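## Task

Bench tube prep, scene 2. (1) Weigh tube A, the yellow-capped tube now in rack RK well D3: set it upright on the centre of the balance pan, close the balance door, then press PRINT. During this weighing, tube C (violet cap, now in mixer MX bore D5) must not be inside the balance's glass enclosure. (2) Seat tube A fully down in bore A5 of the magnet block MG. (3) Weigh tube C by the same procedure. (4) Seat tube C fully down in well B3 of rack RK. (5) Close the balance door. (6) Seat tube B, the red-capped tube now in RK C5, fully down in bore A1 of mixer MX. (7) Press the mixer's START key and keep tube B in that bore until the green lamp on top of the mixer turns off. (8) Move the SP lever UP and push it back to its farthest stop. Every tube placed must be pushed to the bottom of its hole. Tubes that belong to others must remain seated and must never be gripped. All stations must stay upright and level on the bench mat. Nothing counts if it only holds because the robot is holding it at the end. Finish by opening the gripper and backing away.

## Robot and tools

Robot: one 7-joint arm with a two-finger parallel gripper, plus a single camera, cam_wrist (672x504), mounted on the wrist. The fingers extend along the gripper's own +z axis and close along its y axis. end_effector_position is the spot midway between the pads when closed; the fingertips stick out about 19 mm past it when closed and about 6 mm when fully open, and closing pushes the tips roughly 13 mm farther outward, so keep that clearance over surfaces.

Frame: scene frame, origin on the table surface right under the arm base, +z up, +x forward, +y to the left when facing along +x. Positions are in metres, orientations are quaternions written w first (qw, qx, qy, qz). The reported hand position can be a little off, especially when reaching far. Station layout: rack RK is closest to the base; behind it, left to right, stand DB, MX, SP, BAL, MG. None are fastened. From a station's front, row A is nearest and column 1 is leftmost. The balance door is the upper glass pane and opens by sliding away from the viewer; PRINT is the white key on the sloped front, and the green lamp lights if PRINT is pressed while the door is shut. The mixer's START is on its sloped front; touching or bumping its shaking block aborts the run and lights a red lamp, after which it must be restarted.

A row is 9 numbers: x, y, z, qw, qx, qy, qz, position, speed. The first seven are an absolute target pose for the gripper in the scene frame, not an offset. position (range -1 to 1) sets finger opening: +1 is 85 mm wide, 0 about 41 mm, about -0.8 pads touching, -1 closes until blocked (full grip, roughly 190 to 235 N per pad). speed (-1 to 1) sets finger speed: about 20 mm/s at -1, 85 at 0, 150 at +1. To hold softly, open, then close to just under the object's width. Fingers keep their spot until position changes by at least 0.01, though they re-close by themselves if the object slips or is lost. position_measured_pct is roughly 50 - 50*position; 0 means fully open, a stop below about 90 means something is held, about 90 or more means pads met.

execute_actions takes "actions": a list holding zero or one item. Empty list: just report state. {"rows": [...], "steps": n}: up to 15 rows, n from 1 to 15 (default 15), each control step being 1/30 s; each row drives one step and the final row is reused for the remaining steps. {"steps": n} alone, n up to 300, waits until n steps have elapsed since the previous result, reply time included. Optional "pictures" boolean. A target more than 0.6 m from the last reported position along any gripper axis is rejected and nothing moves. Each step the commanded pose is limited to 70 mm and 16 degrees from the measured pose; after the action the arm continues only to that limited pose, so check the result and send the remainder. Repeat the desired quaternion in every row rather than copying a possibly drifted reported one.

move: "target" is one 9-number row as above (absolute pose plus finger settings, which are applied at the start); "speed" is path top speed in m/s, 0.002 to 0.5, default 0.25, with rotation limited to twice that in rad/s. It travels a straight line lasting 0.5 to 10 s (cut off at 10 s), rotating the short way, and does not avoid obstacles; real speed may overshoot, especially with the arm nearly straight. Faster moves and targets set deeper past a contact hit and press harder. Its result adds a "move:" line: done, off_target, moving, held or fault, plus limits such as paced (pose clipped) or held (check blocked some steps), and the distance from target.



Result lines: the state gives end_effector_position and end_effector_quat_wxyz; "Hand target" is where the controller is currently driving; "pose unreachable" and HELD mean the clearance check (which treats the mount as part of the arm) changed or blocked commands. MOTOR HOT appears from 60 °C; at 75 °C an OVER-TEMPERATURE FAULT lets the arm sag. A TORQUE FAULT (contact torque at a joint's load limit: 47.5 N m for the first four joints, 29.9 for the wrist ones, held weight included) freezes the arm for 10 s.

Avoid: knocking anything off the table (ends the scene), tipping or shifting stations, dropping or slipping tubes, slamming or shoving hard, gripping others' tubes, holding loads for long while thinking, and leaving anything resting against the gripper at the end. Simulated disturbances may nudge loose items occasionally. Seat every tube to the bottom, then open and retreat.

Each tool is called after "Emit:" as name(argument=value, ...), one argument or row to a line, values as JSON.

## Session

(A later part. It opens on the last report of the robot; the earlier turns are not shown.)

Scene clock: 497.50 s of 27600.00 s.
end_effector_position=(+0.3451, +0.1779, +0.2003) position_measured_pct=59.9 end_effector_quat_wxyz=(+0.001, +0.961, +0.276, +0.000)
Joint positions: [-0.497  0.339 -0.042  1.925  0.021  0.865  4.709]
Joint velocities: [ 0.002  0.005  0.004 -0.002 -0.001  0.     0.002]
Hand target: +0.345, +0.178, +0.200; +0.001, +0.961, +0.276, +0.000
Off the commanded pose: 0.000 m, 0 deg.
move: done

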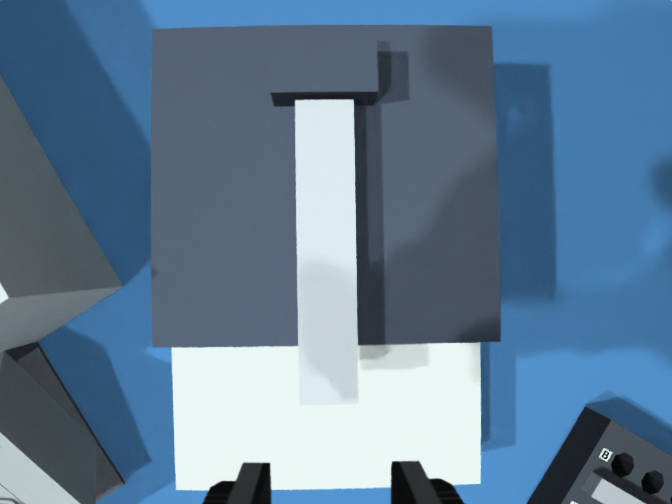

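Emit:
move(
  target=[0.3631,0.1886,0.135,0,0.9588,0.284,0,-0.2,0],
  speed=0.12,
)

Emit:
move(
  target=[0.3631,0.1886,0.109,0,0.9588,0.284,0,-0.2,0],
  speed=0.04,
)

Emit:
move(
  target=[0.3631,0.1886,0.109,0,0.9588,0.284,0,-0.405,-0.5],
  speed=0.04,
)

Emit:
move(
  target=[0.3661,0.1906,0.1354,0,0.9588,0.284,0,-0.405,-0.5],
  speed=0.03,
)

Emit:
move(
  target=[0.3746,0.1961,0.160,0,0.9588,0.284,0,-0.405,-0.5],
  speed=0.03,
)

Scene clock: 512.70 s of 27600.00 s.
end_effector_position=(+0.3633, +0.1887, +0.1354) position_measured_pct=59.9 end_effector_quat_wxyz=(+0.000, +0.959, +0.284, +0.000)
Joint positions: [-0.496  0.494 -0.043  1.941  0.033  0.694  4.717]
Joint velocities: [-0.     0.008 -0.001 -0.    -0.     0.001  0.   ]
Hand target: +0.363, +0.189, +0.135; +0.000, +0.959, +0.284, +0.000
Off the commanded pose: 0.000 m, 0 deg.
move: done

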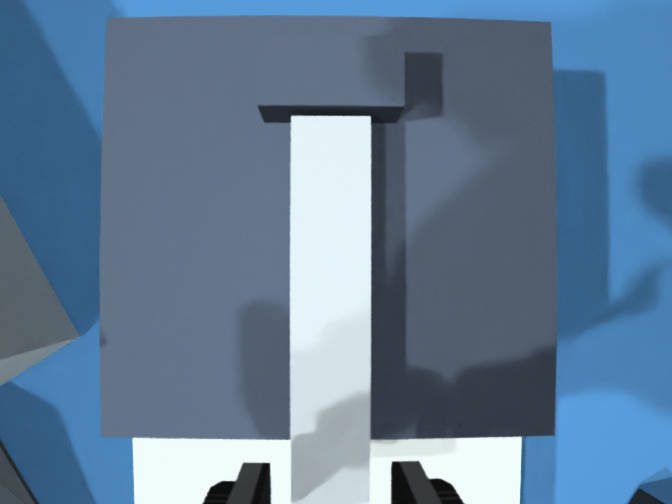

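Scene clock: 513.60 s of 27600.00 s.
end_effector_position=(+0.3632, +0.1886, +0.1092) position_measured_pct=59.9 end_effector_quat_wxyz=(-0.000, +0.959, +0.284, +0.000)
Joint positions: [-0.498  0.547 -0.041  1.965  0.037  0.617  4.713]
Joint velocities: [-0.     0.004  0.002 -0.001  0.     0.001 -0.   ]
Hand target: +0.363, +0.189, +0.109; +0.000, +0.959, +0.284, +0.000
Off the commanded pose: 0.000 m, 0 deg.
move: done

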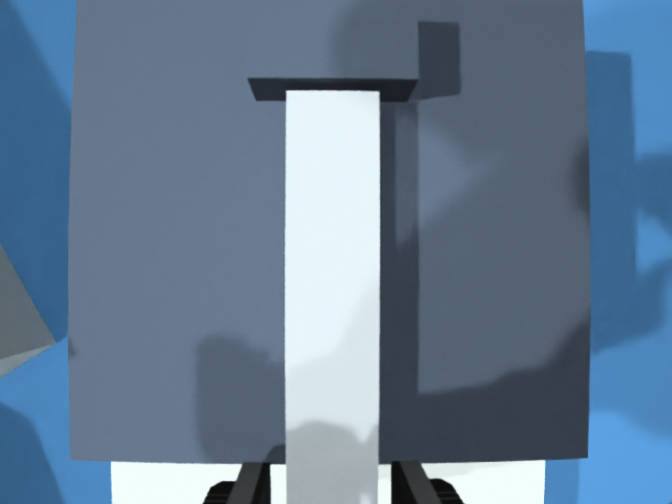

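Scene clock: 514.30 s of 27600.00 s.
end_effector_position=(+0.3632, +0.1885, +0.1092) position_measured_pct=69.0 end_effector_quat_wxyz=(-0.000, +0.959, +0.284, +0.000)
Joint positions: [-0.498  0.547 -0.041  1.966  0.037  0.617  4.713]
Joint velocities: [-0.     0.    -0.001 -0.     0.    -0.001  0.   ]
Hand target: +0.363, +0.189, +0.109; +0.000, +0.959, +0.284, +0.000
Off the commanded pose: 0.000 m, 0 deg.
move: done

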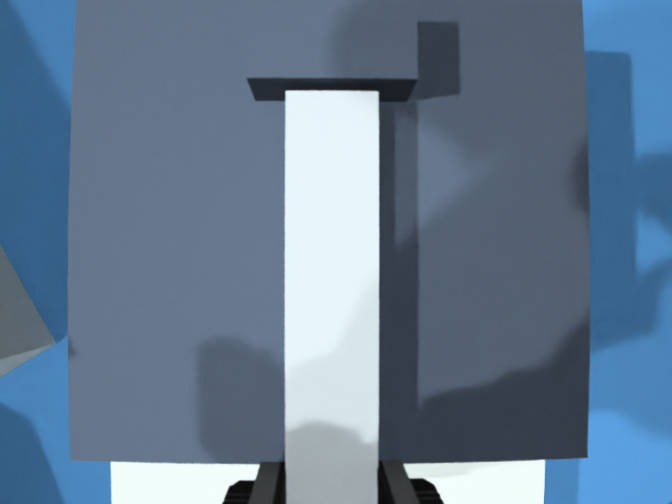

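Scene clock: 515.40 s of 27600.00 s.
end_effector_position=(+0.3663, +0.1905, +0.1347) position_measured_pct=69.0 end_effector_quat_wxyz=(+0.000, +0.959, +0.284, -0.000)
Joint positions: [-0.496  0.502 -0.043  1.929  0.032  0.7    4.717]
Joint velocities: [ 0.    -0.002 -0.001 -0.001 -0.     0.002  0.001]
Hand target: +0.366, +0.191, +0.135; -0.000, +0.959, +0.284, -0.000
Off the commanded pose: 0.001 m, 0 deg.
move: done

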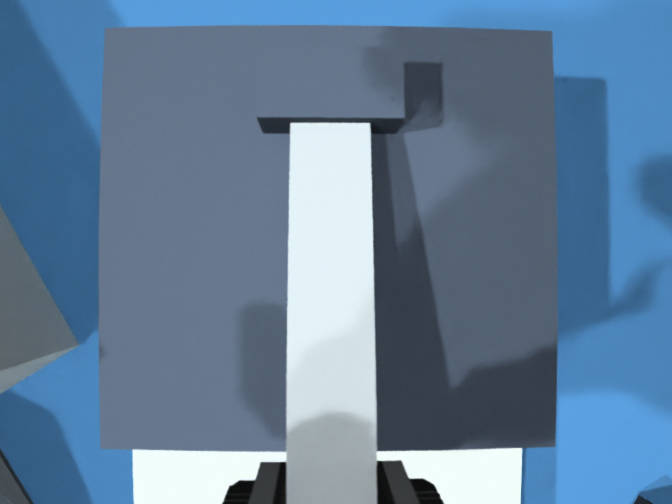

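Scene clock: 516.53 s of 27600.00 s.
end_effector_position=(+0.3750, +0.1962, +0.1591) position_measured_pct=69.0 end_effector_quat_wxyz=(-0.000, +0.959, +0.284, -0.000)
Joint positions: [-0.497  0.474 -0.044  1.868  0.028  0.788  4.72 ]
Joint velocities: [ 0.001 -0.    -0.001 -0.001  0.    -0.001 -0.   ]
Hand target: +0.375, +0.196, +0.160; -0.000, +0.959, +0.284, -0.000
Off the commanded pose: 0.001 m, 0 deg.
move: done

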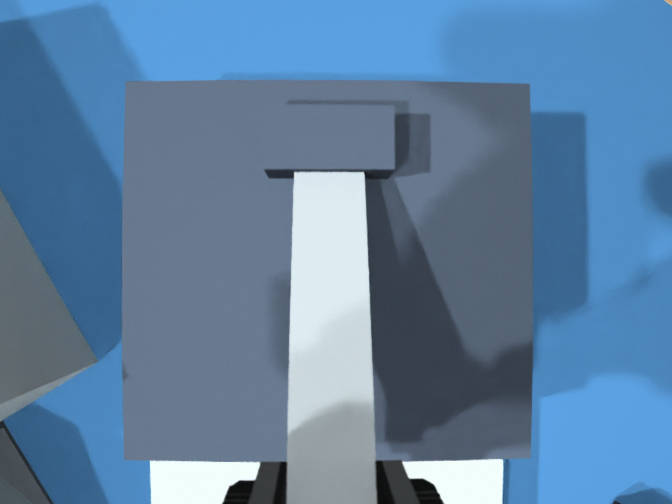

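Emit:
move(
  target=[0.3882,0.2049,0.1811,0,0.9588,0.284,0,-0.405,-0.5],
  speed=0.03,
)

Emit:
move(
  target=[0.4059,0.2164,0.1973,0,0.9588,0.284,0,-0.405,-0.5],
  speed=0.03,
)

Emit:
move(
  target=[0.4266,0.2298,0.2075,0,0.9588,0.284,0,-0.405,-0.5],
  speed=0.03,
)

Emit:
move(
  target=[0.4487,0.2442,0.211,0,0.9588,0.284,0,-0.405,-0.5],
  speed=0.03,
)

Scene clock: 525.37 s of 27600.00 s.
end_effector_position=(+0.3885, +0.2049, +0.1796) position_measured_pct=69.0 end_effector_quat_wxyz=(+0.000, +0.959, +0.284, -0.001)
Joint positions: [-0.499  0.469 -0.043  1.788  0.026  0.873  4.722]
Joint velocities: [-0.001  0.001  0.001 -0.     0.     0.002  0.001]
Hand target: +0.388, +0.205, +0.181; +0.000, +0.959, +0.284, +0.000
Off the commanded pose: 0.002 m, 0 deg.
move: done

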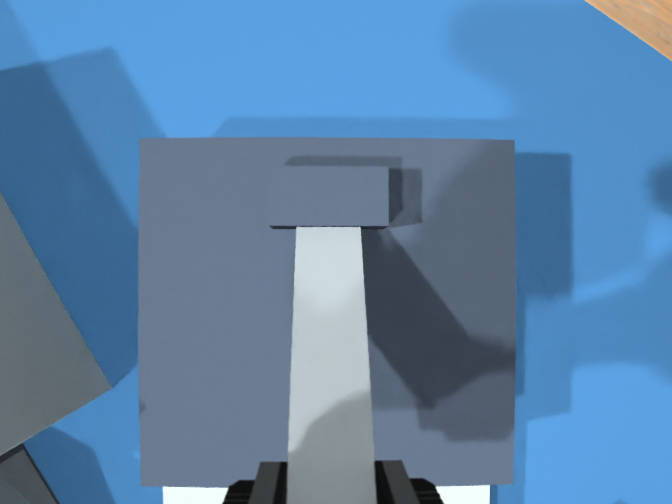

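Scene clock: 526.50 s of 27600.00 s.
end_effector_position=(+0.4053, +0.2158, +0.1949) position_measured_pct=69.0 end_effector_quat_wxyz=(+0.001, +0.959, +0.284, -0.002)
Joint positions: [-0.502  0.487 -0.042  1.695  0.024  0.952  4.722]
Joint velocities: [ 0.     0.001 -0.001 -0.002  0.     0.001  0.001]
Hand target: +0.406, +0.216, +0.197; +0.000, +0.959, +0.284, +0.000
Off the commanded pose: 0.003 m, 0 deg.
move: done

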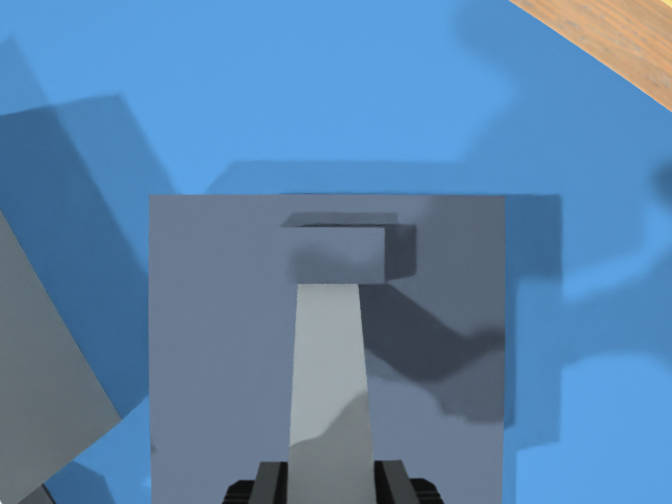

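Scene clock: 527.67 s of 27600.00 s.
end_effector_position=(+0.4252, +0.2286, +0.2049) position_measured_pct=69.0 end_effector_quat_wxyz=(+0.001, +0.959, +0.284, -0.003)
Joint positions: [-0.506  0.522 -0.04   1.594  0.024  1.021  4.722]
Joint velocities: [-0.     0.002  0.    -0.003  0.     0.003 -0.001]
Hand target: +0.427, +0.230, +0.208; +0.000, +0.959, +0.284, +0.000
Off the commanded pose: 0.003 m, 0 deg.
move: done

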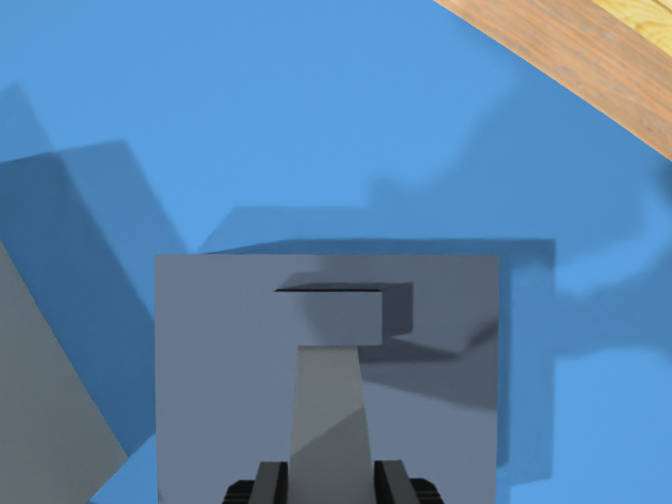

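Scene clock: 528.87 s of 27600.00 s.
end_effector_position=(+0.4471, +0.2427, +0.2088) position_measured_pct=69.0 end_effector_quat_wxyz=(+0.001, +0.959, +0.284, -0.003)
Joint positions: [-0.511  0.57  -0.038  1.491  0.024  1.075  4.722]
Joint velocities: [ 0.     0.002 -0.001 -0.003  0.001  0.001 -0.   ]
Hand target: +0.449, +0.244, +0.211; +0.000, +0.959, +0.284, +0.000
Off the commanded pose: 0.003 m, 0 deg.
move: done

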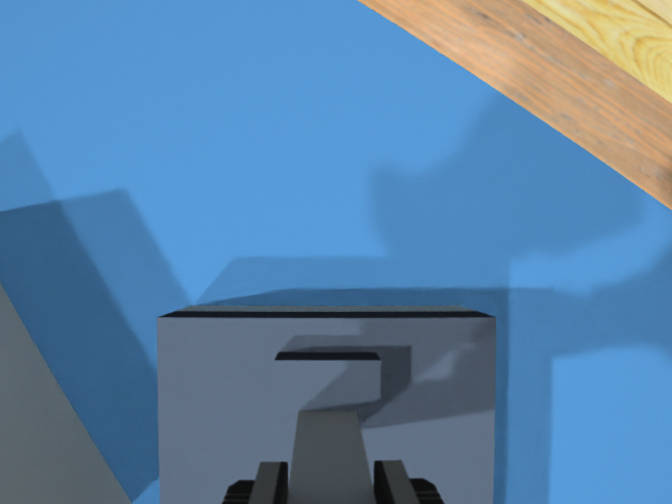

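Emit:
move(
  target=[0.4635,0.2538,0.208,0,0.9588,0.284,0,-0.405,-0.5],
  speed=0.02,
)

Scene clock: 532.17 s of 27600.00 s.
end_effector_position=(+0.4627, +0.2527, +0.2074) position_measured_pct=69.0 end_effector_quat_wxyz=(+0.001, +0.959, +0.284, -0.002)
Joint positions: [-0.513  0.609 -0.037  1.425  0.024  1.099  4.721]
Joint velocities: [ 0.     0.001 -0.    -0.002  0.     0.001 -0.001]
Hand target: +0.463, +0.254, +0.208; +0.000, +0.959, +0.284, +0.000
Off the commanded pose: 0.002 m, 0 deg.
move: done

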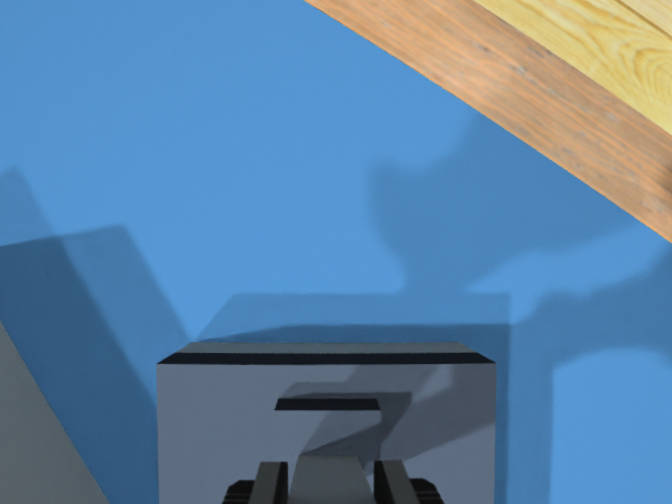

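Emit:
move(
  target=[0.4677,0.2565,0.207,0,0.9588,0.284,0,-0.405,-0.5],
  speed=0.008,
)

Scene clock: 535.67 s of 27600.00 s.
end_effector_position=(+0.4653, +0.2543, +0.2068) position_measured_pct=69.0 end_effector_quat_wxyz=(+0.001, +0.959, +0.284, -0.004)
Joint positions: [-0.513  0.618 -0.037  1.409  0.025  1.11   4.721]
Joint velocities: [ 0.001  0.    -0.002  0.     0.    -0.     0.   ]
Hand target: +0.468, +0.257, +0.207; +0.000, +0.959, +0.284, -0.000
Off the commanded pose: 0.003 m, 0 deg.
move: done

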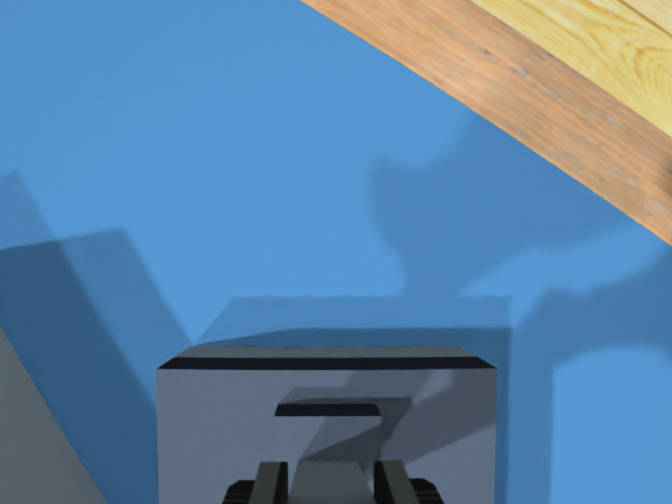

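Emit:
move(
  target=[0.4694,0.2576,0.2068,0,0.9588,0.284,0,-0.405,-0.5],
  speed=0.005,
)

Scene clock: 539.77 s of 27600.00 s.
end_effector_position=(+0.4671, +0.2555, +0.2068) position_measured_pct=69.0 end_effector_quat_wxyz=(+0.001, +0.959, +0.284, -0.003)
Joint positions: [-0.513  0.623 -0.037  1.4    0.025  1.114  4.72 ]
Joint velocities: [-0.001 -0.    -0.    -0.001  0.     0.    -0.001]
Hand target: +0.469, +0.258, +0.207; +0.000, +0.959, +0.284, -0.000
Off the commanded pose: 0.003 m, 0 deg.
move: done

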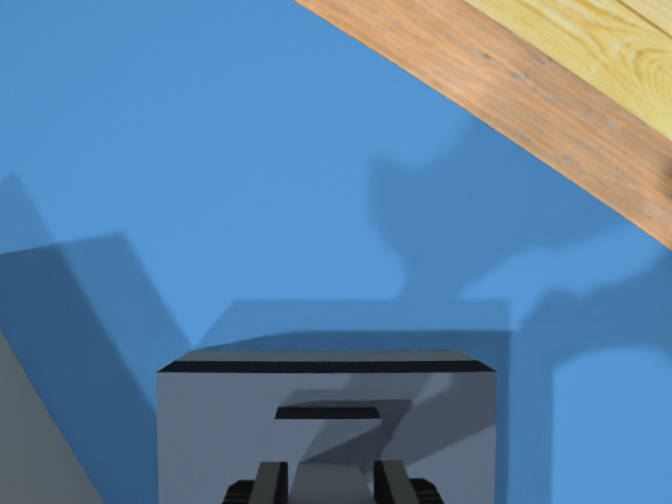

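Emit:
move(
  target=[0.4668,0.2555,0.207,0,0.9588,0.284,0,-0.2,-0.5],
  speed=0.01,
)

Emit:
move(
  target=[0.4668,0.2555,0.26,0,0.9588,0.284,0,-0.2,-0.5],
  speed=0.1,
)

Emit:
move(
  target=[0.4194,0.2247,0.30,0,0.9588,0.284,0,-1,0],
  speed=0.15,
)

Scene clock: 547.07 s of 27600.00 s.
end_effector_position=(+0.4668, +0.2555, +0.2070) position_measured_pct=59.9 end_effector_quat_wxyz=(-0.000, +0.959, +0.284, -0.000)
Joint positions: [-0.513  0.617 -0.038  1.41   0.025  1.102  4.721]
Joint velocities: [ 0.001 -0.001 -0.     0.001 -0.     0.001 -0.   ]
Hand target: +0.467, +0.255, +0.207; -0.000, +0.959, +0.284, -0.000
Off the commanded pose: 0.000 m, 0 deg.
move: done

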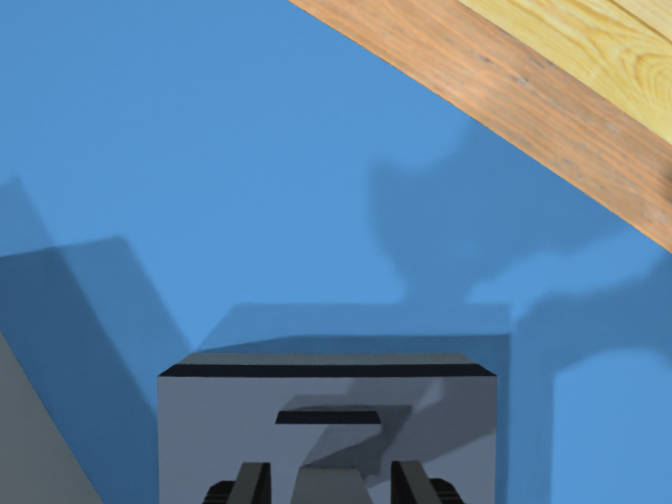

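Scene clock: 547.90 s of 27600.00 s.
end_effector_position=(+0.4667, +0.2555, +0.2599) position_measured_pct=59.9 end_effector_quat_wxyz=(-0.000, +0.959, +0.284, -0.000)
Joint positions: [-0.514  0.567 -0.037  1.319  0.021  1.244  4.724]
Joint velocities: [-0.002 -0.     0.001 -0.001 -0.    -0.001 -0.001]
Hand target: +0.467, +0.256, +0.260; -0.000, +0.959, +0.284, -0.000
Off the commanded pose: 0.000 m, 0 deg.
move: done

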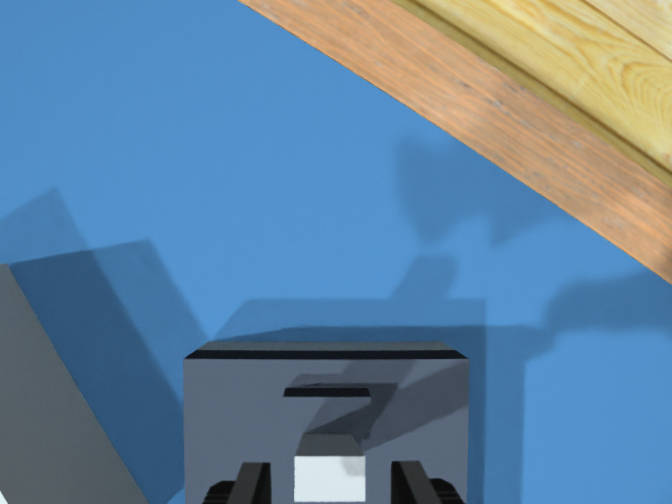

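Scene clock: 548.70 s of 27600.00 s.
end_effector_position=(+0.4194, +0.2247, +0.2995) position_measured_pct=91.7 end_effector_quat_wxyz=(-0.000, +0.959, +0.284, -0.000)
Joint positions: [-0.505  0.409 -0.04   1.452  0.017  1.27   4.729]
Joint velocities: [-0.    -0.01  -0.     0.002 -0.     0.001 -0.   ]
Hand target: +0.419, +0.225, +0.300; -0.000, +0.959, +0.284, -0.000
Off the commanded pose: 0.001 m, 0 deg.
move: done

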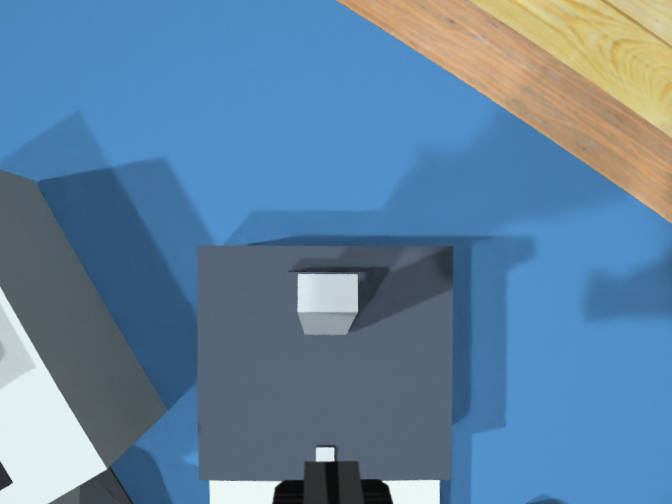

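Emit:
move(
  target=[0.4345,0.2345,0.226,0,0.9588,0.284,0,-1,0],
  speed=0.1,
)

Emit:
move(
  target=[0.4479,0.2432,0.226,0,0.9588,0.284,0,-1,0],
  speed=0.008,
)

Scene clock: 556.47 s of 27600.00 s.
end_effector_position=(+0.4346, +0.2345, +0.2263) position_measured_pct=91.7 end_effector_quat_wxyz=(+0.000, +0.959, +0.284, +0.000)
Joint positions: [-0.506  0.514 -0.041  1.529  0.023  1.086  4.723]
Joint velocities: [ 0.002  0.004 -0.    -0.     0.    -0.001 -0.002]
Hand target: +0.435, +0.235, +0.226; +0.000, +0.959, +0.284, +0.000
Off the commanded pose: 0.000 m, 0 deg.
move: done

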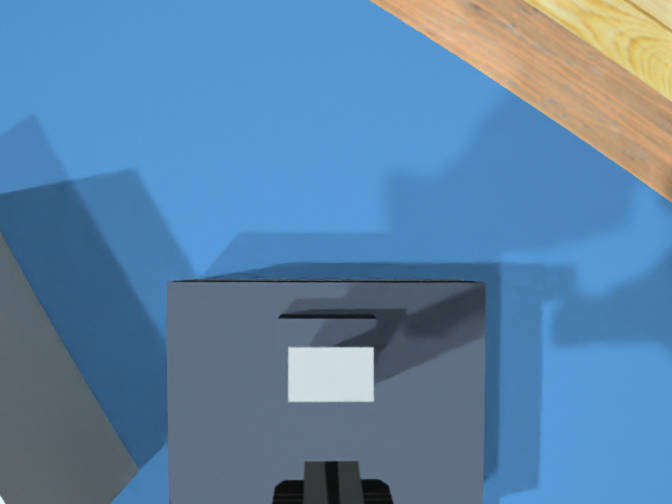

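Scene clock: 558.67 s of 27600.00 s.
end_effector_position=(+0.4479, +0.2432, +0.2261) position_measured_pct=91.7 end_effector_quat_wxyz=(+0.000, +0.959, +0.284, +0.000)
Joint positions: [-0.509  0.549 -0.04   1.469  0.023  1.112  4.723]
Joint velocities: [ 0.001  0.001 -0.001 -0.     0.    -0.002 -0.   ]
Hand target: +0.448, +0.243, +0.226; +0.000, +0.959, +0.284, +0.000
Off the commanded pose: 0.000 m, 0 deg.
move: done

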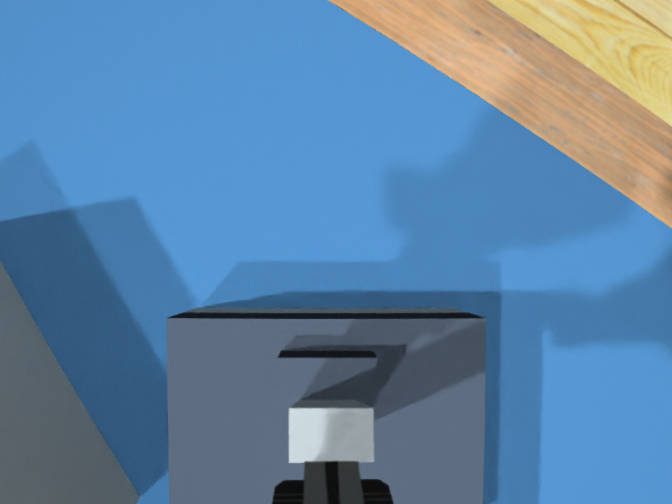

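Emit:
move(
  target=[0.4395,0.2378,0.226,0,0.9588,0.284,0,-1,0],
  speed=0.05,
)

Emit:
move(
  target=[0.4395,0.2378,0.214,0,0.9588,0.284,0,-1,0],
  speed=0.03,
)

Emit:
move(
  target=[0.4471,0.2427,0.214,0,0.9588,0.284,0,-1,0],
  speed=0.007,
)

Scene clock: 567.83 s of 27600.00 s.
end_effector_position=(+0.4395, +0.2378, +0.2259) position_measured_pct=91.7 end_effector_quat_wxyz=(+0.000, +0.959, +0.284, -0.000)
Joint positions: [-0.507  0.528 -0.041  1.507  0.023  1.095  4.723]
Joint velocities: [ 0.    -0.003  0.001  0.001 -0.     0.     0.   ]
Hand target: +0.440, +0.238, +0.226; -0.000, +0.959, +0.284, -0.000
Off the commanded pose: 0.000 m, 0 deg.
move: done

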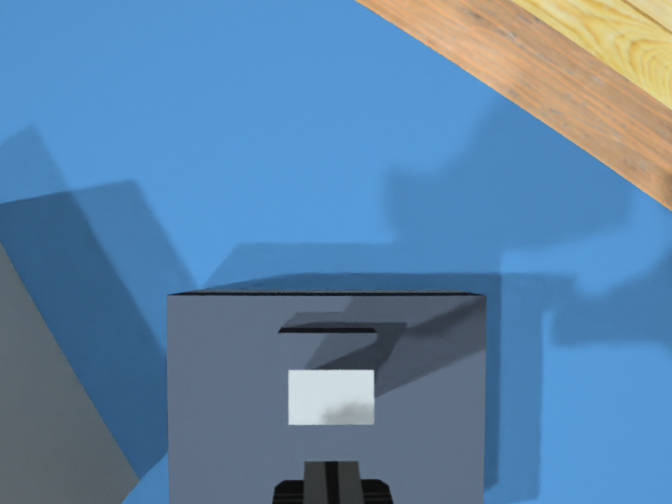

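Scene clock: 568.53 s of 27600.00 s.
end_effector_position=(+0.4395, +0.2378, +0.2140) position_measured_pct=91.7 end_effector_quat_wxyz=(-0.000, +0.959, +0.284, +0.000)
Joint positions: [-0.507  0.541 -0.041  1.526  0.024  1.063  4.722]
Joint velocities: [-0.001  0.     0.001  0.001  0.     0.001  0.002]
Hand target: +0.440, +0.238, +0.214; +0.000, +0.959, +0.284, +0.000
Off the commanded pose: 0.000 m, 0 deg.
move: done

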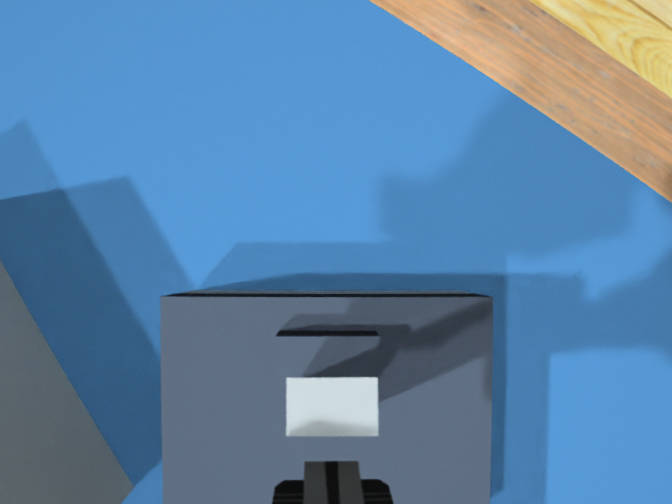

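Scene clock: 570.03 s of 27600.00 s.
end_effector_position=(+0.4455, +0.2416, +0.2138) position_measured_pct=91.7 end_effector_quat_wxyz=(+0.001, +0.959, +0.284, -0.002)
Joint positions: [-0.509  0.559 -0.04   1.494  0.024  1.081  4.722]
Joint velocities: [ 0.     0.    -0.001 -0.     0.     0.001 -0.001]
Hand target: +0.447, +0.243, +0.214; +0.000, +0.959, +0.284, +0.000
Off the commanded pose: 0.002 m, 0 deg.
move: done

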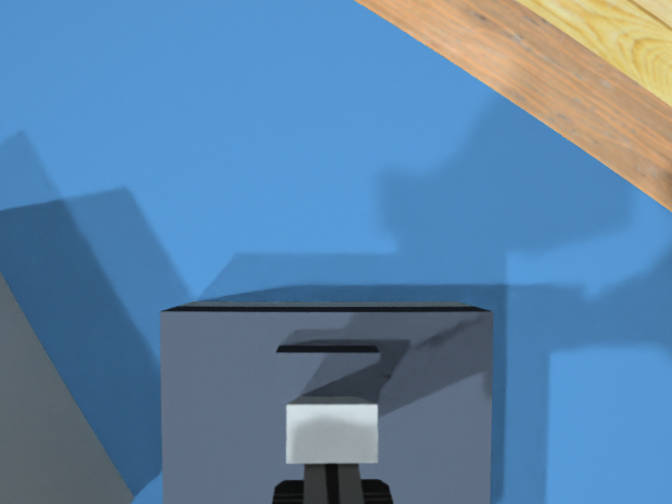

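It resists – at the stop. Retreat, glimpse mixer tube.

Emit:
move(
  target=[0.41,0.22,0.24,0,0.9588,0.284,0,-1,0],
  speed=0.1,
)

Emit:
move(
  target=[0.27,0.29,0.36,0,0.9,0.436,0,0,0],
  speed=0.25,
)

Scene clock: 574.97 s of 27600.00 s.
end_effector_position=(+0.4099, +0.2200, +0.2396) position_measured_pct=91.7 end_effector_quat_wxyz=(-0.000, +0.959, +0.284, -0.000)
Joint positions: [-0.503  0.44  -0.044  1.608  0.021  1.082  4.723]
Joint velocities: [ 0.001 -0.006  0.001  0.002  0.     0.     0.   ]
Hand target: +0.410, +0.220, +0.240; -0.000, +0.959, +0.284, -0.000
Off the commanded pose: 0.000 m, 0 deg.
move: done

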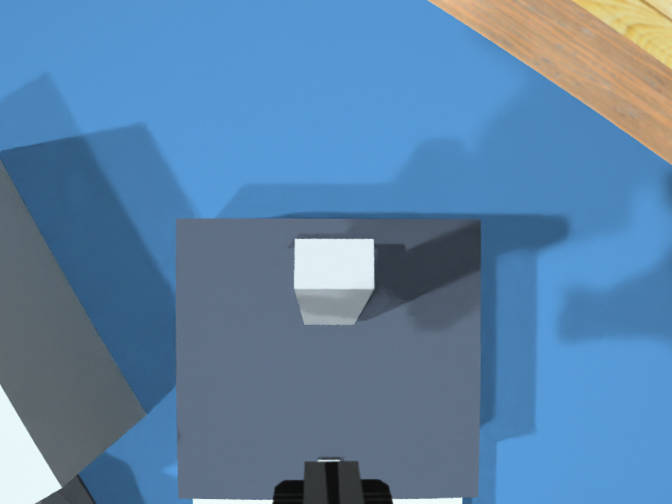

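Scene clock: 576.13 s of 27600.00 s.
end_effector_position=(+0.2700, +0.2900, +0.3597) position_measured_pct=50.0 end_effector_quat_wxyz=(-0.001, +0.900, +0.436, -0.000)
Joint positions: [-0.722  0.194 -0.192  1.563  0.041  1.376  4.683]
Joint velocities: [-0.001 -0.003 -0.006 -0.     0.001  0.    -0.001]
Hand target: +0.270, +0.290, +0.360; -0.001, +0.900, +0.436, -0.000
Off the commanded pose: 0.000 m, 0 deg.
move: done

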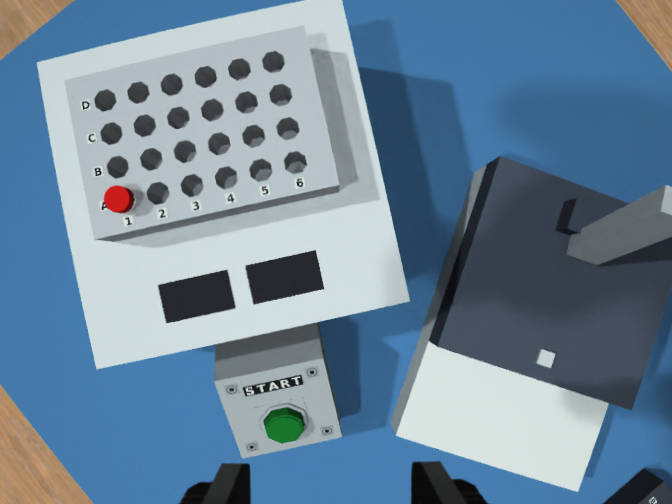

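Emit:
finished_scene(
  scene=2,
)

The scene is finished: the task was done.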